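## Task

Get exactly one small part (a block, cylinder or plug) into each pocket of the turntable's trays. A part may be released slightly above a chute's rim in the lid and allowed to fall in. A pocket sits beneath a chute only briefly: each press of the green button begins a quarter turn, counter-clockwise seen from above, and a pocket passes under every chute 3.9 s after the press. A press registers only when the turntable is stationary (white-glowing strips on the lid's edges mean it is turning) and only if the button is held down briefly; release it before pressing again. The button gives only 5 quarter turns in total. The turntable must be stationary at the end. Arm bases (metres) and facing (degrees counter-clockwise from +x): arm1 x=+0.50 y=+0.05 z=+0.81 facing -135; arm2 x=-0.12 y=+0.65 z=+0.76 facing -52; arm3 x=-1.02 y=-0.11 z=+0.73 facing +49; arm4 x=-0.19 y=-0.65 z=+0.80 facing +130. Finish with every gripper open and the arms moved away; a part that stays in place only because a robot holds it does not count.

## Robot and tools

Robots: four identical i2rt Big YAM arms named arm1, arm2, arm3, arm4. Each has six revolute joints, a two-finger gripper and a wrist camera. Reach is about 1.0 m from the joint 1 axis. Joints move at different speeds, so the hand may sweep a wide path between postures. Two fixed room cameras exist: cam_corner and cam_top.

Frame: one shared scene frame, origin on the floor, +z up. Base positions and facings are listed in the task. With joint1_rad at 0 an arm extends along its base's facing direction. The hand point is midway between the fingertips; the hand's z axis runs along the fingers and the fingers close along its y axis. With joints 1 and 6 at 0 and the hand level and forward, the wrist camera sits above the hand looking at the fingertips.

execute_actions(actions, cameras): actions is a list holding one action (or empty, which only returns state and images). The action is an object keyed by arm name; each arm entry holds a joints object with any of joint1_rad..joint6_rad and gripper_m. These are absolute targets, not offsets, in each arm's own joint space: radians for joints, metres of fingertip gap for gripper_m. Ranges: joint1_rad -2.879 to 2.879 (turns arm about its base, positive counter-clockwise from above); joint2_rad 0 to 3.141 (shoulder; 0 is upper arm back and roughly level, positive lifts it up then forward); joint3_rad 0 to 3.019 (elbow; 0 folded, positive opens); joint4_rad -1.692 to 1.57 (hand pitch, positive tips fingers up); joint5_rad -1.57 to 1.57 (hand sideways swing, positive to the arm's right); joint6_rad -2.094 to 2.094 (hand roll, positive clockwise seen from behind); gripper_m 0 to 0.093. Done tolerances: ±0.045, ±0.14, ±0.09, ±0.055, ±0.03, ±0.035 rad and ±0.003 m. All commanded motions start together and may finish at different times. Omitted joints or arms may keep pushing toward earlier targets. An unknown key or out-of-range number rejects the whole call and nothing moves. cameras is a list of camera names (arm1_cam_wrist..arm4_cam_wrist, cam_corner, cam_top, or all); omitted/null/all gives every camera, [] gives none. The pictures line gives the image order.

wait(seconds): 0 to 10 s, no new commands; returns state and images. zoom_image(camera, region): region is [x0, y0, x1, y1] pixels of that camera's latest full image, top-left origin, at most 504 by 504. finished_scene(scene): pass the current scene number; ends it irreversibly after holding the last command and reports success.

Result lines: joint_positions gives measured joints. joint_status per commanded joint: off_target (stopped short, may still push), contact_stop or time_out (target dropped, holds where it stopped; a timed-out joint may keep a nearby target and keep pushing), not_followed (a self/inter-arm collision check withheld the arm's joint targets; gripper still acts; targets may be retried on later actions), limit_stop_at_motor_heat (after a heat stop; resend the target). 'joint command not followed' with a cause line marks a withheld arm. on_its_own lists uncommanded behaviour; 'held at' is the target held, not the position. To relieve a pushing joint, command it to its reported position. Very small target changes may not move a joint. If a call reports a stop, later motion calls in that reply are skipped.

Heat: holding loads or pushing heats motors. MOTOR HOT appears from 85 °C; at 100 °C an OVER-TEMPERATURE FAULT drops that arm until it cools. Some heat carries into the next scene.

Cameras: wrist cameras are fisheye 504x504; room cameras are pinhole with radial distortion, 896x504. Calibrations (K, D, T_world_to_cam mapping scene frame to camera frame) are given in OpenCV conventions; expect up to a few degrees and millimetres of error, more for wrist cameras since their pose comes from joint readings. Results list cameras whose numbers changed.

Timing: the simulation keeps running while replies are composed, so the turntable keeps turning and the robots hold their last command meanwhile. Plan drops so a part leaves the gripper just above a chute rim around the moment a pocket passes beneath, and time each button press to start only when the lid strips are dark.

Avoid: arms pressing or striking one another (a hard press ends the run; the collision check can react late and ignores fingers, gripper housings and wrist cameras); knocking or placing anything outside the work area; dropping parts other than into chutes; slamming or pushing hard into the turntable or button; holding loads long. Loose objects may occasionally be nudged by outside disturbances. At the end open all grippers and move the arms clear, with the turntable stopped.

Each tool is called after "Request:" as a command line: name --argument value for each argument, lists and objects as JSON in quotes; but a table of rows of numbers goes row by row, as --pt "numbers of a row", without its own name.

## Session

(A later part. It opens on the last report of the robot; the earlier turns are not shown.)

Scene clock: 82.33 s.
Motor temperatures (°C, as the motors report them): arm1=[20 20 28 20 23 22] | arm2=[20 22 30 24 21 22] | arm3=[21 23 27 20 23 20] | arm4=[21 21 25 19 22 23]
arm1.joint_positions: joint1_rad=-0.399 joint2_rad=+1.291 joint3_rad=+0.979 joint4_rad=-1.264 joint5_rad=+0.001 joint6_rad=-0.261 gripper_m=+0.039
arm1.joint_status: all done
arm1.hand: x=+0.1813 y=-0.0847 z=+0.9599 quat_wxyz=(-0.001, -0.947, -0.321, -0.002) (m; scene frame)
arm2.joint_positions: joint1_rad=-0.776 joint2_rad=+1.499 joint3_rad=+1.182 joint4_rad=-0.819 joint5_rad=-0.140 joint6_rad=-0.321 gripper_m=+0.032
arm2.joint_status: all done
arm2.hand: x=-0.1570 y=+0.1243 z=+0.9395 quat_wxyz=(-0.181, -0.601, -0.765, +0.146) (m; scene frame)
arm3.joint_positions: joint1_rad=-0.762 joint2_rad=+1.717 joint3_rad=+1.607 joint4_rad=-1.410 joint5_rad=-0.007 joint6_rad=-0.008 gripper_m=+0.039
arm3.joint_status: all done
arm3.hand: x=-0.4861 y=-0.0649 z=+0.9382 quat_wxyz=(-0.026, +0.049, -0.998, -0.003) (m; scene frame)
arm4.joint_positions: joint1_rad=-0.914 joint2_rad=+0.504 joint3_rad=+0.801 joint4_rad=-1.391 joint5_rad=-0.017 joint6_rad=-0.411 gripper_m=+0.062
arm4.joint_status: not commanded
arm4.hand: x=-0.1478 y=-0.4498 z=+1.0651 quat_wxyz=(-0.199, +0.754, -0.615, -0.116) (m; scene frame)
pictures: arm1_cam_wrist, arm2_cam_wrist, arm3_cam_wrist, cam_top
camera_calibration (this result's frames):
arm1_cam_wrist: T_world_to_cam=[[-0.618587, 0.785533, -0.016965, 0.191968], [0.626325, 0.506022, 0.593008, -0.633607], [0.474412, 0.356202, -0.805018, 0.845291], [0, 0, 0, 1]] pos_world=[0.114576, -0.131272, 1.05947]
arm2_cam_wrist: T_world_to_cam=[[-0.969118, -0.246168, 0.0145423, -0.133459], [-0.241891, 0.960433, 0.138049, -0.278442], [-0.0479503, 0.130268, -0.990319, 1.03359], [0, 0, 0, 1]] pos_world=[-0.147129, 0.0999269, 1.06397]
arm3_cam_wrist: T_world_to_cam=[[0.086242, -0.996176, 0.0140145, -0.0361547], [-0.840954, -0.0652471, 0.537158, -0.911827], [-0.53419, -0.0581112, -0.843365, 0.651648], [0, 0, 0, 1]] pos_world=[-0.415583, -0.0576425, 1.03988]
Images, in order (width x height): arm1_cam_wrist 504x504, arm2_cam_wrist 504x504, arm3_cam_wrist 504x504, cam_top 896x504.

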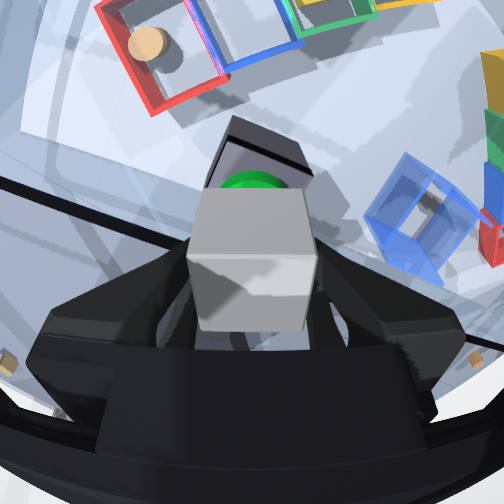

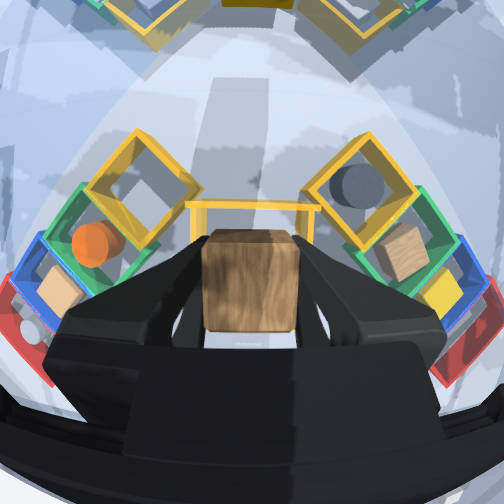

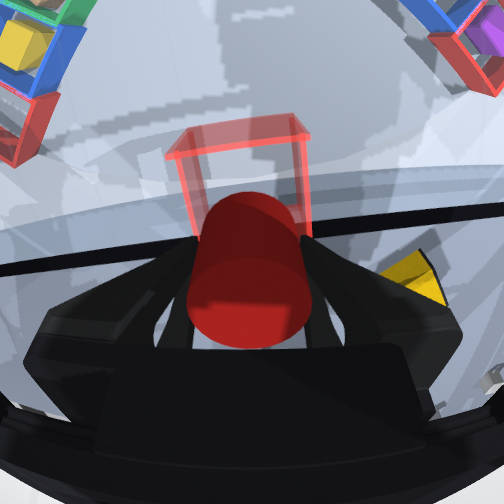

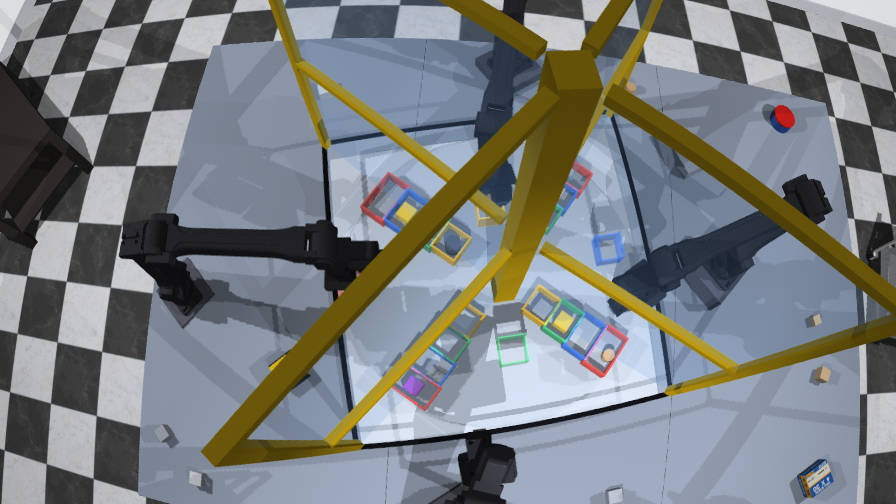

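Request:
execute_actions --actions '[{"arm1":{"joints":{"joint2_rad":1.415}}}]' --cameras '[]'

Request:
execute_actions --actions '[{"arm1":{"joints":{"joint1_rad":-0.806,"joint2_rad":1.30,"joint4_rad":-1.185}},"arm3":{"joints":{"joint2_rad":1.77}}}]' --cameras '[]'

Request:
execute_actions --actions '[{"arm1":{"joints":{"joint2_rad":1.39}}}]' --cameras '["arm1_cam_wrist"]'

Request:
wait --seconds 1.4

Request:
execute_actions --actions '[{"arm1":{"joints":{"gripper_m":0.06}},"arm2":{"joints":{"gripper_m":0.055}},"arm3":{"joints":{"gripper_m":0.062}}}]' --cameras '["arm1_cam_wrist","arm2_cam_wrist","arm3_cam_wrist"]'

Scene clock: 83.37 s.
Motor temperatures (°C, as the motors report them): arm1=[20 20 28 20 23 22] | arm2=[20 22 30 24 21 22] | arm3=[21 23 27 20 23 20] | arm4=[21 21 25 19 22 23]
arm1.joint_positions: joint1_rad=-0.399 joint2_rad=+1.391 joint3_rad=+0.989 joint4_rad=-1.270 joint5_rad=+0.003 joint6_rad=-0.261 gripper_m=+0.039
arm1.joint_status: all done
arm1.hand: x=+0.1785 y=-0.0857 z=+0.9308 quat_wxyz=(+0.003, -0.946, -0.321, -0.050) (m; scene frame)
arm2.joint_positions: joint1_rad=-0.776 joint2_rad=+1.499 joint3_rad=+1.182 joint4_rad=-0.819 joint5_rad=-0.140 joint6_rad=-0.321 gripper_m=+0.032
arm2.joint_status: not commanded
arm2.hand: x=-0.1570 y=+0.1243 z=+0.9395 quat_wxyz=(-0.181, -0.601, -0.765, +0.146) (m; scene frame)
arm3.joint_positions: joint1_rad=-0.762 joint2_rad=+1.717 joint3_rad=+1.607 joint4_rad=-1.410 joint5_rad=-0.007 joint6_rad=-0.008 gripper_m=+0.039
arm3.joint_status: not commanded
arm3.hand: x=-0.4861 y=-0.0649 z=+0.9382 quat_wxyz=(-0.026, +0.049, -0.998, -0.003) (m; scene frame)
arm4.joint_positions: joint1_rad=-0.914 joint2_rad=+0.504 joint3_rad=+0.801 joint4_rad=-1.391 joint5_rad=-0.017 joint6_rad=-0.411 gripper_m=+0.062
arm4.joint_status: not commanded
arm4.hand: x=-0.1478 y=-0.4498 z=+1.0651 quat_wxyz=(-0.199, +0.754, -0.615, -0.116) (m; scene frame)
pictures: none
No camera images: the call's "cameras" was empty. Leave "cameras" out to get every camera's image.

Scene clock: 84.40 s.
Motor temperatures (°C, as the motors report them): arm1=[20 20 28 20 23 22] | arm2=[20 22 30 24 21 22] | arm3=[21 23 27 20 23 20] | arm4=[21 21 25 19 22 23]
arm1.joint_positions: joint1_rad=-0.807 joint2_rad=+1.307 joint3_rad=+0.989 joint4_rad=-1.202 joint5_rad=-0.001 joint6_rad=-0.261 gripper_m=+0.039
arm1.joint_status: all done
arm1.hand: x=+0.1360 y=+0.0524 z=+0.9578 quat_wxyz=(+0.001, -0.992, -0.122, +0.025) (m; scene frame)
arm2.joint_positions: joint1_rad=-0.776 joint2_rad=+1.499 joint3_rad=+1.182 joint4_rad=-0.819 joint5_rad=-0.140 joint6_rad=-0.321 gripper_m=+0.032
arm2.joint_status: not commanded
arm2.hand: x=-0.1570 y=+0.1243 z=+0.9395 quat_wxyz=(-0.181, -0.601, -0.765, +0.146) (m; scene frame)
arm3.joint_positions: joint1_rad=-0.762 joint2_rad=+1.750 joint3_rad=+1.608 joint4_rad=-1.410 joint5_rad=-0.007 joint6_rad=-0.008 gripper_m=+0.039
arm3.joint_status: all done
arm3.hand: x=-0.4835 y=-0.0647 z=+0.9217 quat_wxyz=(-0.010, +0.049, -0.999, -0.002) (m; scene frame)
arm4.joint_positions: joint1_rad=-0.914 joint2_rad=+0.504 joint3_rad=+0.801 joint4_rad=-1.391 joint5_rad=-0.017 joint6_rad=-0.411 gripper_m=+0.062
arm4.joint_status: not commanded
arm4.hand: x=-0.1478 y=-0.4498 z=+1.0651 quat_wxyz=(-0.199, +0.754, -0.615, -0.116) (m; scene frame)
pictures: none
No camera images: the call's "cameras" was empty. Leave "cameras" out to get every camera's image.

Scene clock: 85.27 s.
Motor temperatures (°C, as the motors report them): arm1=[20 20 28 20 23 22] | arm2=[20 22 30 24 21 22] | arm3=[21 23 27 20 23 20] | arm4=[21 21 25 19 22 23]
arm1.joint_positions: joint1_rad=-0.807 joint2_rad=+1.399 joint3_rad=+0.989 joint4_rad=-1.202 joint5_rad=-0.001 joint6_rad=-0.261 gripper_m=+0.039
arm1.joint_status: all done
arm1.hand: x=+0.1357 y=+0.0523 z=+0.9264 quat_wxyz=(-0.006, -0.992, -0.123, -0.020) (m; scene frame)
arm2.joint_positions: joint1_rad=-0.776 joint2_rad=+1.499 joint3_rad=+1.182 joint4_rad=-0.819 joint5_rad=-0.140 joint6_rad=-0.321 gripper_m=+0.032
arm2.joint_status: not commanded
arm2.hand: x=-0.1570 y=+0.1243 z=+0.9395 quat_wxyz=(-0.181, -0.601, -0.765, +0.146) (m; scene frame)
arm3.joint_positions: joint1_rad=-0.762 joint2_rad=+1.750 joint3_rad=+1.608 joint4_rad=-1.410 joint5_rad=-0.007 joint6_rad=-0.008 gripper_m=+0.039
arm3.joint_status: not commanded
arm3.hand: x=-0.4835 y=-0.0647 z=+0.9217 quat_wxyz=(-0.010, +0.049, -0.999, -0.002) (m; scene frame)
arm4.joint_positions: joint1_rad=-0.914 joint2_rad=+0.504 joint3_rad=+0.801 joint4_rad=-1.391 joint5_rad=-0.017 joint6_rad=-0.411 gripper_m=+0.062
arm4.joint_status: not commanded
arm4.hand: x=-0.1478 y=-0.4498 z=+1.0651 quat_wxyz=(-0.199, +0.754, -0.615, -0.116) (m; scene frame)
pictures: arm1_cam_wrist
camera_calibration (this result's frames):
arm1_cam_wrist: T_world_to_cam=[[-0.254819, 0.966537, -0.0295468, 0.00836565], [0.75297, 0.2175, 0.621072, -0.682678], [0.606715, 0.136013, -0.783197, 0.764548], [0, 0, 0, 1]] pos_world=[0.0523047, 0.0364082, 1.02303]
Images, in order (width x height): arm1_cam_wrist 504x504.

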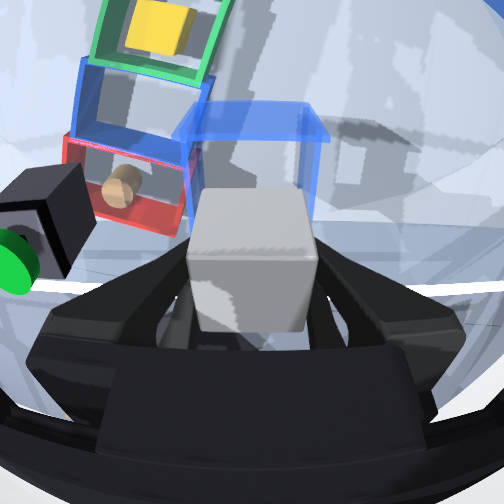

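Scene clock: 86.67 s.
Motor temperatures (°C, as the motors report them): arm1=[20 20 28 20 23 22] | arm2=[20 23 31 24 21 22] | arm3=[21 23 28 20 23 20] | arm4=[21 21 25 19 22 23]
arm1.joint_positions: joint1_rad=-0.807 joint2_rad=+1.399 joint3_rad=+0.989 joint4_rad=-1.202 joint5_rad=-0.001 joint6_rad=-0.261 gripper_m=+0.039
arm1.joint_status: all done
arm1.hand: x=+0.1357 y=+0.0523 z=+0.9264 quat_wxyz=(-0.006, -0.992, -0.123, -0.020) (m; scene frame)
arm2.joint_positions: joint1_rad=-0.776 joint2_rad=+1.499 joint3_rad=+1.182 joint4_rad=-0.819 joint5_rad=-0.140 joint6_rad=-0.321 gripper_m=+0.032
arm2.joint_status: not commanded
arm2.hand: x=-0.1570 y=+0.1243 z=+0.9395 quat_wxyz=(-0.181, -0.601, -0.765, +0.146) (m; scene frame)
arm3.joint_positions: joint1_rad=-0.762 joint2_rad=+1.750 joint3_rad=+1.608 joint4_rad=-1.410 joint5_rad=-0.007 joint6_rad=-0.008 gripper_m=+0.039
arm3.joint_status: not commanded
arm3.hand: x=-0.4835 y=-0.0647 z=+0.9217 quat_wxyz=(-0.010, +0.049, -0.999, -0.002) (m; scene frame)
arm4.joint_positions: joint1_rad=-0.914 joint2_rad=+0.504 joint3_rad=+0.801 joint4_rad=-1.391 joint5_rad=-0.017 joint6_rad=-0.411 gripper_m=+0.062
arm4.joint_status: not commanded
arm4.hand: x=-0.1478 y=-0.4498 z=+1.0651 quat_wxyz=(-0.199, +0.754, -0.615, -0.116) (m; scene frame)
wait: 1.40 s; at rest by 0.27 s
pictures: arm1_cam_wrist, arm2_cam_wrist, arm3_cam_wrist, arm4_cam_wrist, cam_corner, cam_top
camera_calibration (this result's frames):
arm1_cam_wrist: T_world_to_cam=[[-0.254819, 0.966537, -0.0295468, 0.00836565], [0.75297, 0.2175, 0.621072, -0.682678], [0.606715, 0.136013, -0.783197, 0.764548], [0, 0, 0, 1]] pos_world=[0.0523047, 0.0364082, 1.02303]
arm2_cam_wrist: T_world_to_cam=[[-0.969118, -0.246168, 0.0145423, -0.133459], [-0.241891, 0.960433, 0.138049, -0.278442], [-0.0479503, 0.130268, -0.990319, 1.03359], [0, 0, 0, 1]] pos_world=[-0.147129, 0.0999269, 1.06397]
arm3_cam_wrist: T_world_to_cam=[[0.0865918, -0.996144, 0.0140886, -0.0358632], [-0.823601, -0.0636223, 0.56359, -0.916639], [-0.56052, -0.0604056, -0.825935, 0.610214], [0, 0, 0, 1]] pos_world=[-0.409802, -0.0571832, 1.02111]
arm4_cam_wrist: T_world_to_cam=[[0.975389, 0.159757, 0.151966, 0.0527908], [0.130671, -0.973975, 0.185199, -0.610224], [0.177598, -0.160783, -0.97088, 1.11187], [0, 0, 0, 1]] pos_world=[-0.169218, -0.424007, 1.18448]
Images, in order (width x height): arm1_cam_wrist 504x504, arm2_cam_wrist 504x504, arm3_cam_wrist 504x504, arm4_cam_wrist 504x504, cam_corner 896x504, cam_top 896x504.

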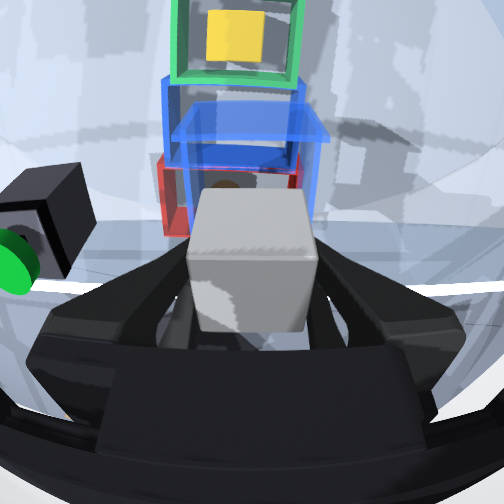

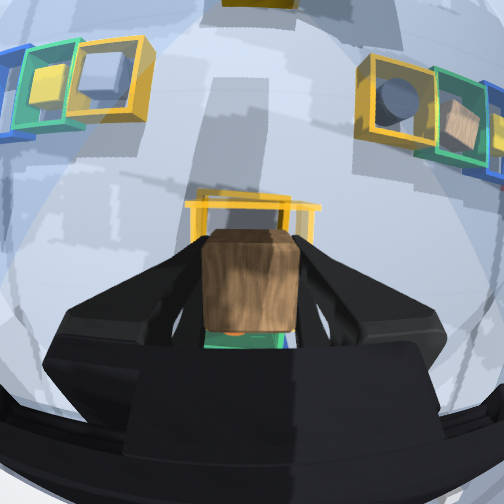

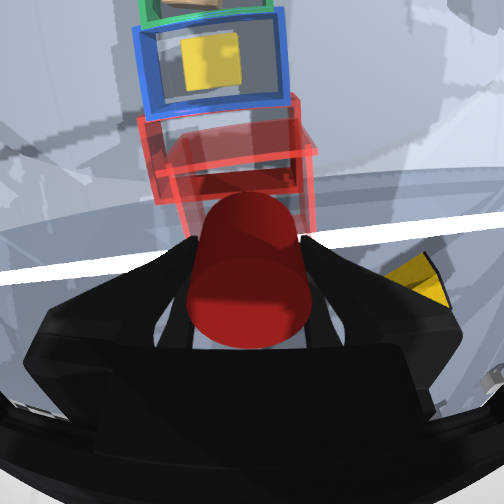

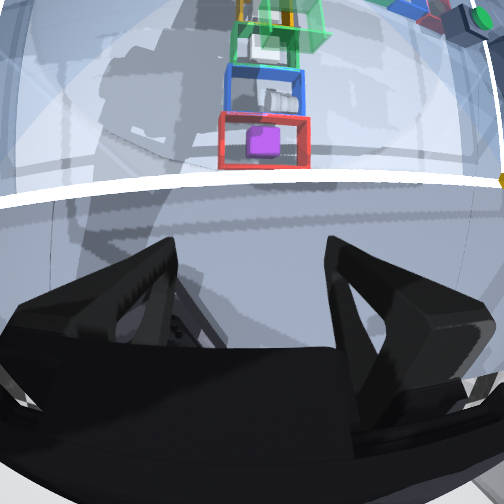

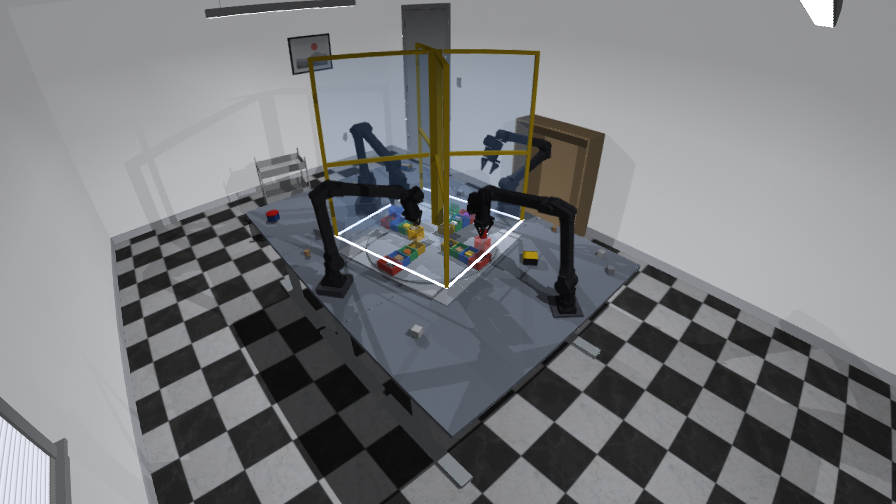

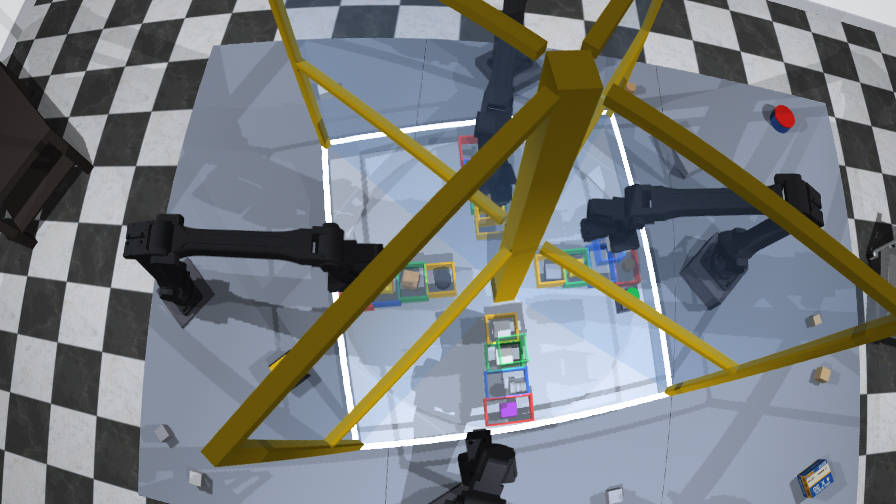

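Scene clock: 87.23 s.
Motor temperatures (°C, as the motors report them): arm1=[20 20 28 20 23 22] | arm2=[20 23 31 24 21 22] | arm3=[21 23 28 20 23 20] | arm4=[21 21 25 19 22 23]
arm1.joint_positions: joint1_rad=-0.807 joint2_rad=+1.399 joint3_rad=+0.989 joint4_rad=-1.202 joint5_rad=-0.001 joint6_rad=-0.261 gripper_m=+0.060
arm1.joint_status: all done
arm1.hand: x=+0.1357 y=+0.0523 z=+0.9264 quat_wxyz=(-0.006, -0.992, -0.123, -0.020) (m; scene frame)
arm2.joint_positions: joint1_rad=-0.776 joint2_rad=+1.499 joint3_rad=+1.182 joint4_rad=-0.819 joint5_rad=-0.140 joint6_rad=-0.321 gripper_m=+0.055
arm2.joint_status: all done
arm2.hand: x=-0.1570 y=+0.1243 z=+0.9395 quat_wxyz=(-0.181, -0.601, -0.765, +0.146) (m; scene frame)
arm3.joint_positions: joint1_rad=-0.762 joint2_rad=+1.750 joint3_rad=+1.608 joint4_rad=-1.410 joint5_rad=-0.007 joint6_rad=-0.008 gripper_m=+0.062
arm3.joint_status: all done
arm3.hand: x=-0.4835 y=-0.0647 z=+0.9217 quat_wxyz=(-0.010, +0.049, -0.999, -0.002) (m; scene frame)
arm4.joint_positions: joint1_rad=-0.914 joint2_rad=+0.504 joint3_rad=+0.801 joint4_rad=-1.391 joint5_rad=-0.017 joint6_rad=-0.411 gripper_m=+0.062
arm4.joint_status: not commanded
arm4.hand: x=-0.1478 y=-0.4498 z=+1.0651 quat_wxyz=(-0.199, +0.754, -0.615, -0.116) (m; scene frame)
pictures: arm1_cam_wrist, arm2_cam_wrist, arm3_cam_wrist
camera_calibration (this result's frames):
arm1_cam_wrist: T_world_to_cam=[[-0.254819, 0.966537, -0.0295468, 0.00836565], [0.75297, 0.2175, 0.621072, -0.682678], [0.606715, 0.136013, -0.783197, 0.764548], [0, 0, 0, 1]] pos_world=[0.0523047, 0.0364082, 1.02303]
arm2_cam_wrist: T_world_to_cam=[[-0.969118, -0.246168, 0.0145423, -0.133459], [-0.241891, 0.960433, 0.138049, -0.278442], [-0.0479503, 0.130268, -0.990319, 1.03359], [0, 0, 0, 1]] pos_world=[-0.147129, 0.0999269, 1.06397]
arm3_cam_wrist: T_world_to_cam=[[0.0865918, -0.996144, 0.0140886, -0.0358632], [-0.823601, -0.0636223, 0.56359, -0.916639], [-0.56052, -0.0604056, -0.825935, 0.610214], [0, 0, 0, 1]] pos_world=[-0.409802, -0.0571832, 1.02111]
Images, in order (width x height): arm1_cam_wrist 504x504, arm2_cam_wrist 504x504, arm3_cam_wrist 504x504.

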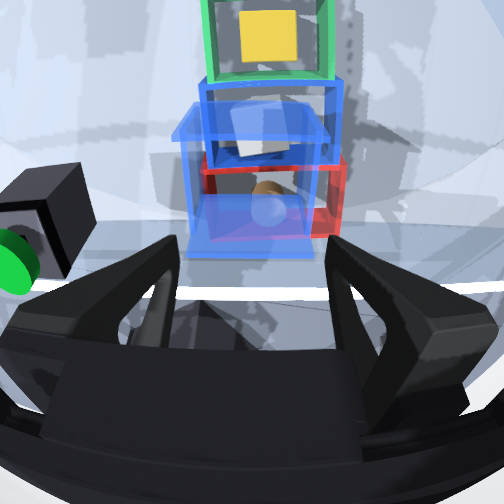

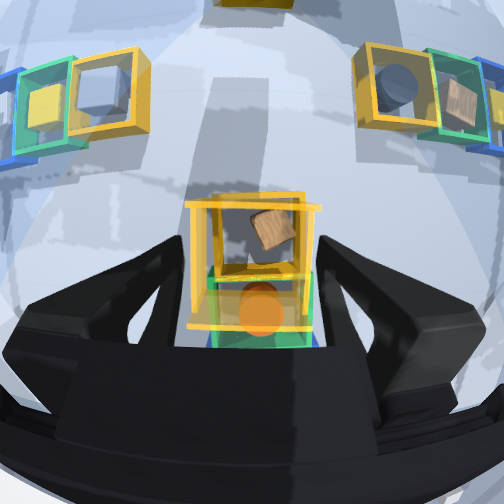

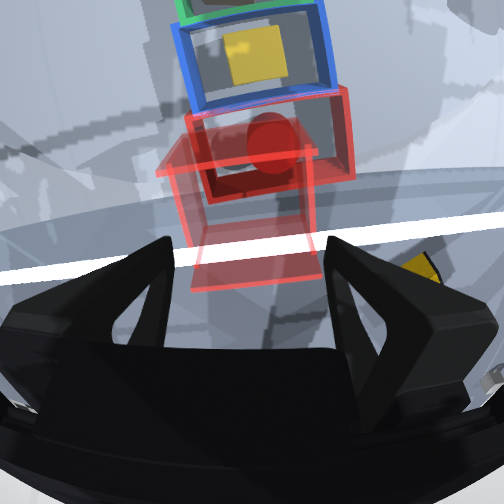

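All three landed. Retract arms and wait for the table to stop.

Request:
execute_actions --actions '[{"arm1":{"joints":{"joint2_rad":0.9,"joint4_rad":-1.45}},"arm2":{"joints":{"joint2_rad":0.95,"joint4_rad":-1.2}},"arm3":{"joints":{"joint2_rad":1.2,"joint3_rad":1.3,"joint4_rad":-1.5}}}]' --cameras '[]'

Request:
wait --seconds 3.0

Scene clock: 88.80 s.
Motor temperatures (°C, as the motors report them): arm1=[20 20 28 20 23 22] | arm2=[20 23 31 24 21 22] | arm3=[21 23 28 20 23 20] | arm4=[21 21 25 19 22 23]
arm1.joint_positions: joint1_rad=-0.807 joint2_rad=+0.893 joint3_rad=+0.989 joint4_rad=-1.436 joint5_rad=-0.001 joint6_rad=-0.261 gripper_m=+0.060
arm1.joint_status: all done
arm1.hand: x=+0.2263 y=+0.0516 z=+1.0745 quat_wxyz=(+0.013, -0.986, -0.122, +0.114) (m; scene frame)
arm2.joint_positions: joint1_rad=-0.776 joint2_rad=+0.942 joint3_rad=+1.182 joint4_rad=-1.189 joint5_rad=-0.140 joint6_rad=-0.321 gripper_m=+0.055
arm2.joint_status: all done
arm2.hand: x=-0.1410 y=+0.2865 z=+1.1345 quat_wxyz=(-0.228, -0.581, -0.749, +0.222) (m; scene frame)
arm3.joint_positions: joint1_rad=-0.762 joint2_rad=+1.186 joint3_rad=+1.312 joint4_rad=-1.495 joint5_rad=-0.007 joint6_rad=-0.008 gripper_m=+0.062
arm3.joint_status: all done
arm3.hand: x=-0.6509 y=-0.0792 z=+1.0445 quat_wxyz=(-0.101, +0.049, -0.994, -0.006) (m; scene frame)
arm4.joint_positions: joint1_rad=-0.914 joint2_rad=+0.504 joint3_rad=+0.801 joint4_rad=-1.391 joint5_rad=-0.017 joint6_rad=-0.411 gripper_m=+0.062
arm4.joint_status: not commanded
arm4.hand: x=-0.1478 y=-0.4498 z=+1.0651 quat_wxyz=(-0.199, +0.754, -0.615, -0.116) (m; scene frame)
pictures: none
No camera images: the call's "cameras" was empty. Leave "cameras" out to get every camera's image.

Scene clock: 91.80 s.
Motor temperatures (°C, as the motors report them): arm1=[20 20 28 20 23 22] | arm2=[20 22 31 24 21 22] | arm3=[21 23 27 20 23 20] | arm4=[21 21 25 19 22 23]
arm1.joint_positions: joint1_rad=-0.807 joint2_rad=+0.893 joint3_rad=+0.989 joint4_rad=-1.436 joint5_rad=-0.001 joint6_rad=-0.261 gripper_m=+0.060
arm1.joint_status: all done
arm1.hand: x=+0.2263 y=+0.0516 z=+1.0745 quat_wxyz=(+0.013, -0.986, -0.122, +0.114) (m; scene frame)
arm2.joint_positions: joint1_rad=-0.776 joint2_rad=+0.942 joint3_rad=+1.182 joint4_rad=-1.189 joint5_rad=-0.140 joint6_rad=-0.321 gripper_m=+0.055
arm2.joint_status: all done
arm2.hand: x=-0.1410 y=+0.2865 z=+1.1345 quat_wxyz=(-0.228, -0.581, -0.749, +0.222) (m; scene frame)
arm3.joint_positions: joint1_rad=-0.762 joint2_rad=+1.186 joint3_rad=+1.312 joint4_rad=-1.495 joint5_rad=-0.007 joint6_rad=-0.008 gripper_m=+0.062
arm3.joint_status: all done
arm3.hand: x=-0.6509 y=-0.0792 z=+1.0445 quat_wxyz=(-0.101, +0.049, -0.994, -0.006) (m; scene frame)
arm4.joint_positions: joint1_rad=-0.914 joint2_rad=+0.504 joint3_rad=+0.801 joint4_rad=-1.391 joint5_rad=-0.017 joint6_rad=-0.411 gripper_m=+0.062
arm4.joint_status: not commanded
arm4.hand: x=-0.1478 y=-0.4498 z=+1.0651 quat_wxyz=(-0.199, +0.754, -0.615, -0.116) (m; scene frame)
wait: 3.00 s; at rest by 0.27 s
pictures: arm1_cam_wrist, arm2_cam_wrist, arm3_cam_wrist, arm4_cam_wrist, cam_corner, cam_top
camera_calibration (this result's frames):
arm1_cam_wrist: T_world_to_cam=[[-0.251736, 0.966812, 0.0436211, -0.0428127], [0.892349, 0.214428, 0.397156, -0.633536], [0.374622, 0.138904, -0.916714, 1.0215], [0, 0, 0, 1]] pos_world=[0.171881, 0.0353497, 1.1899]
arm2_cam_wrist: T_world_to_cam=[[-0.96863, -0.235433, 0.0795481, -0.157628], [-0.238875, 0.970353, -0.0368071, -0.261357], [-0.0685241, -0.0546545, -0.996151, 1.26301], [0, 0, 0, 1]] pos_world=[-0.128568, 0.285526, 1.26107]
arm3_cam_wrist: T_world_to_cam=[[0.0846058, -0.996323, 0.0135066, -0.0382924], [-0.91218, -0.0719917, 0.403416, -1.01564], [-0.40096, -0.0464518, -0.914917, 0.814829], [0, 0, 0, 1]] pos_world=[-0.596492, -0.0734188, 1.15574]
arm4_cam_wrist: T_world_to_cam=[[0.975389, 0.159757, 0.151966, 0.0527908], [0.130671, -0.973975, 0.185199, -0.610224], [0.177598, -0.160783, -0.97088, 1.11187], [0, 0, 0, 1]] pos_world=[-0.169218, -0.424007, 1.18448]
Images, in order (width x height): arm1_cam_wrist 504x504, arm2_cam_wrist 504x504, arm3_cam_wrist 504x504, arm4_cam_wrist 504x504, cam_corner 896x504, cam_top 896x504.

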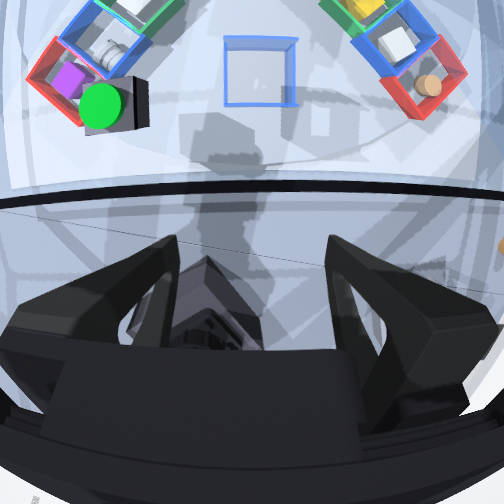

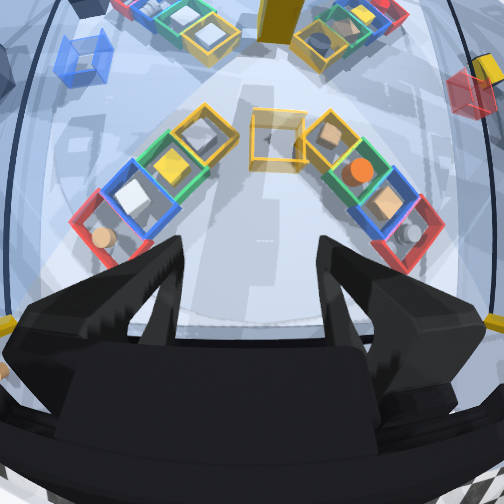

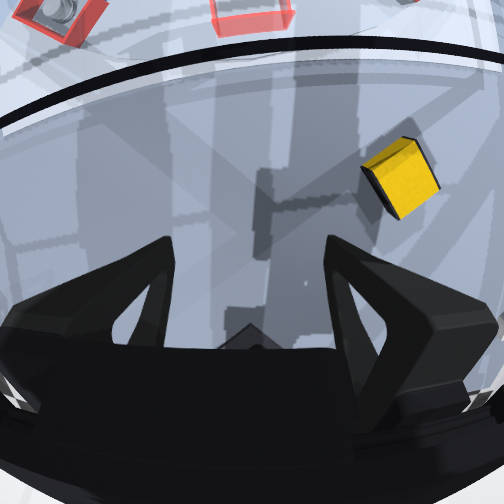

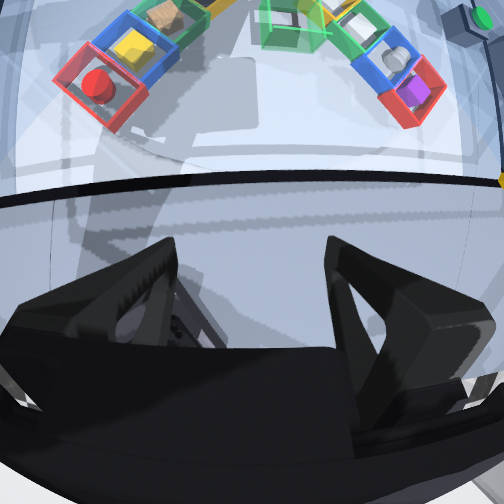

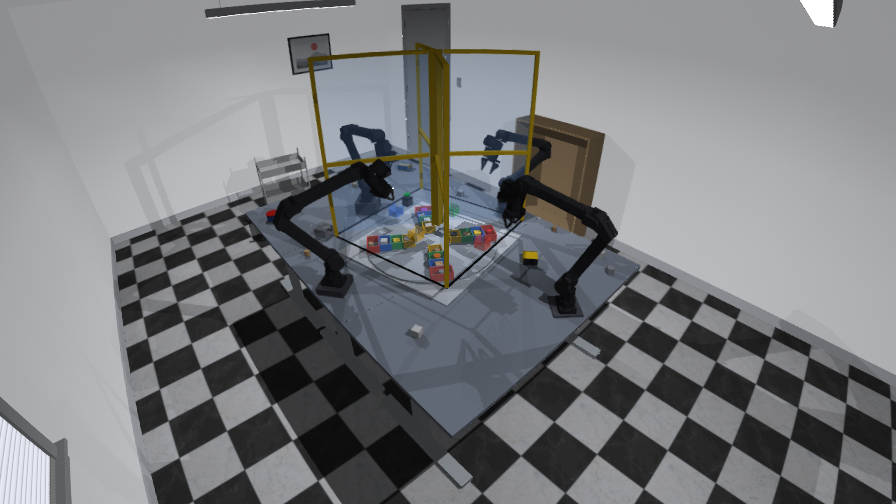

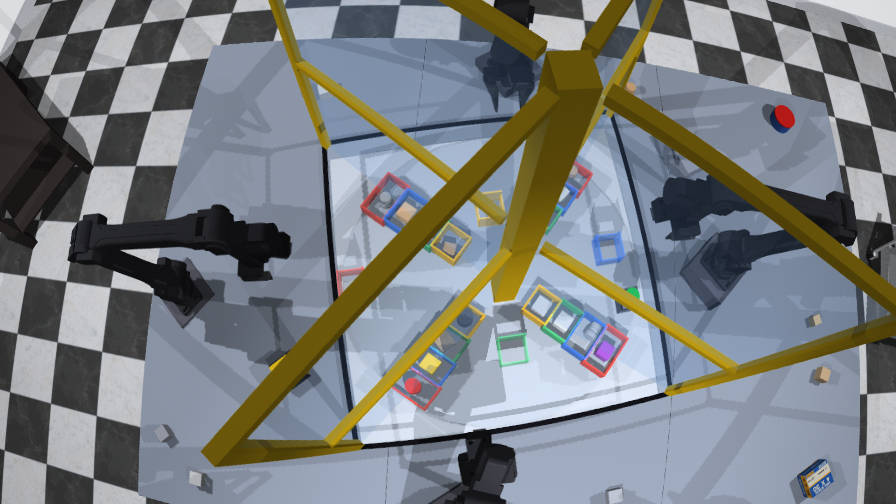

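All 16 pockets are full and the table has stopped.

Request:
finished_scene --scene 1

The scene is finished: the task was done.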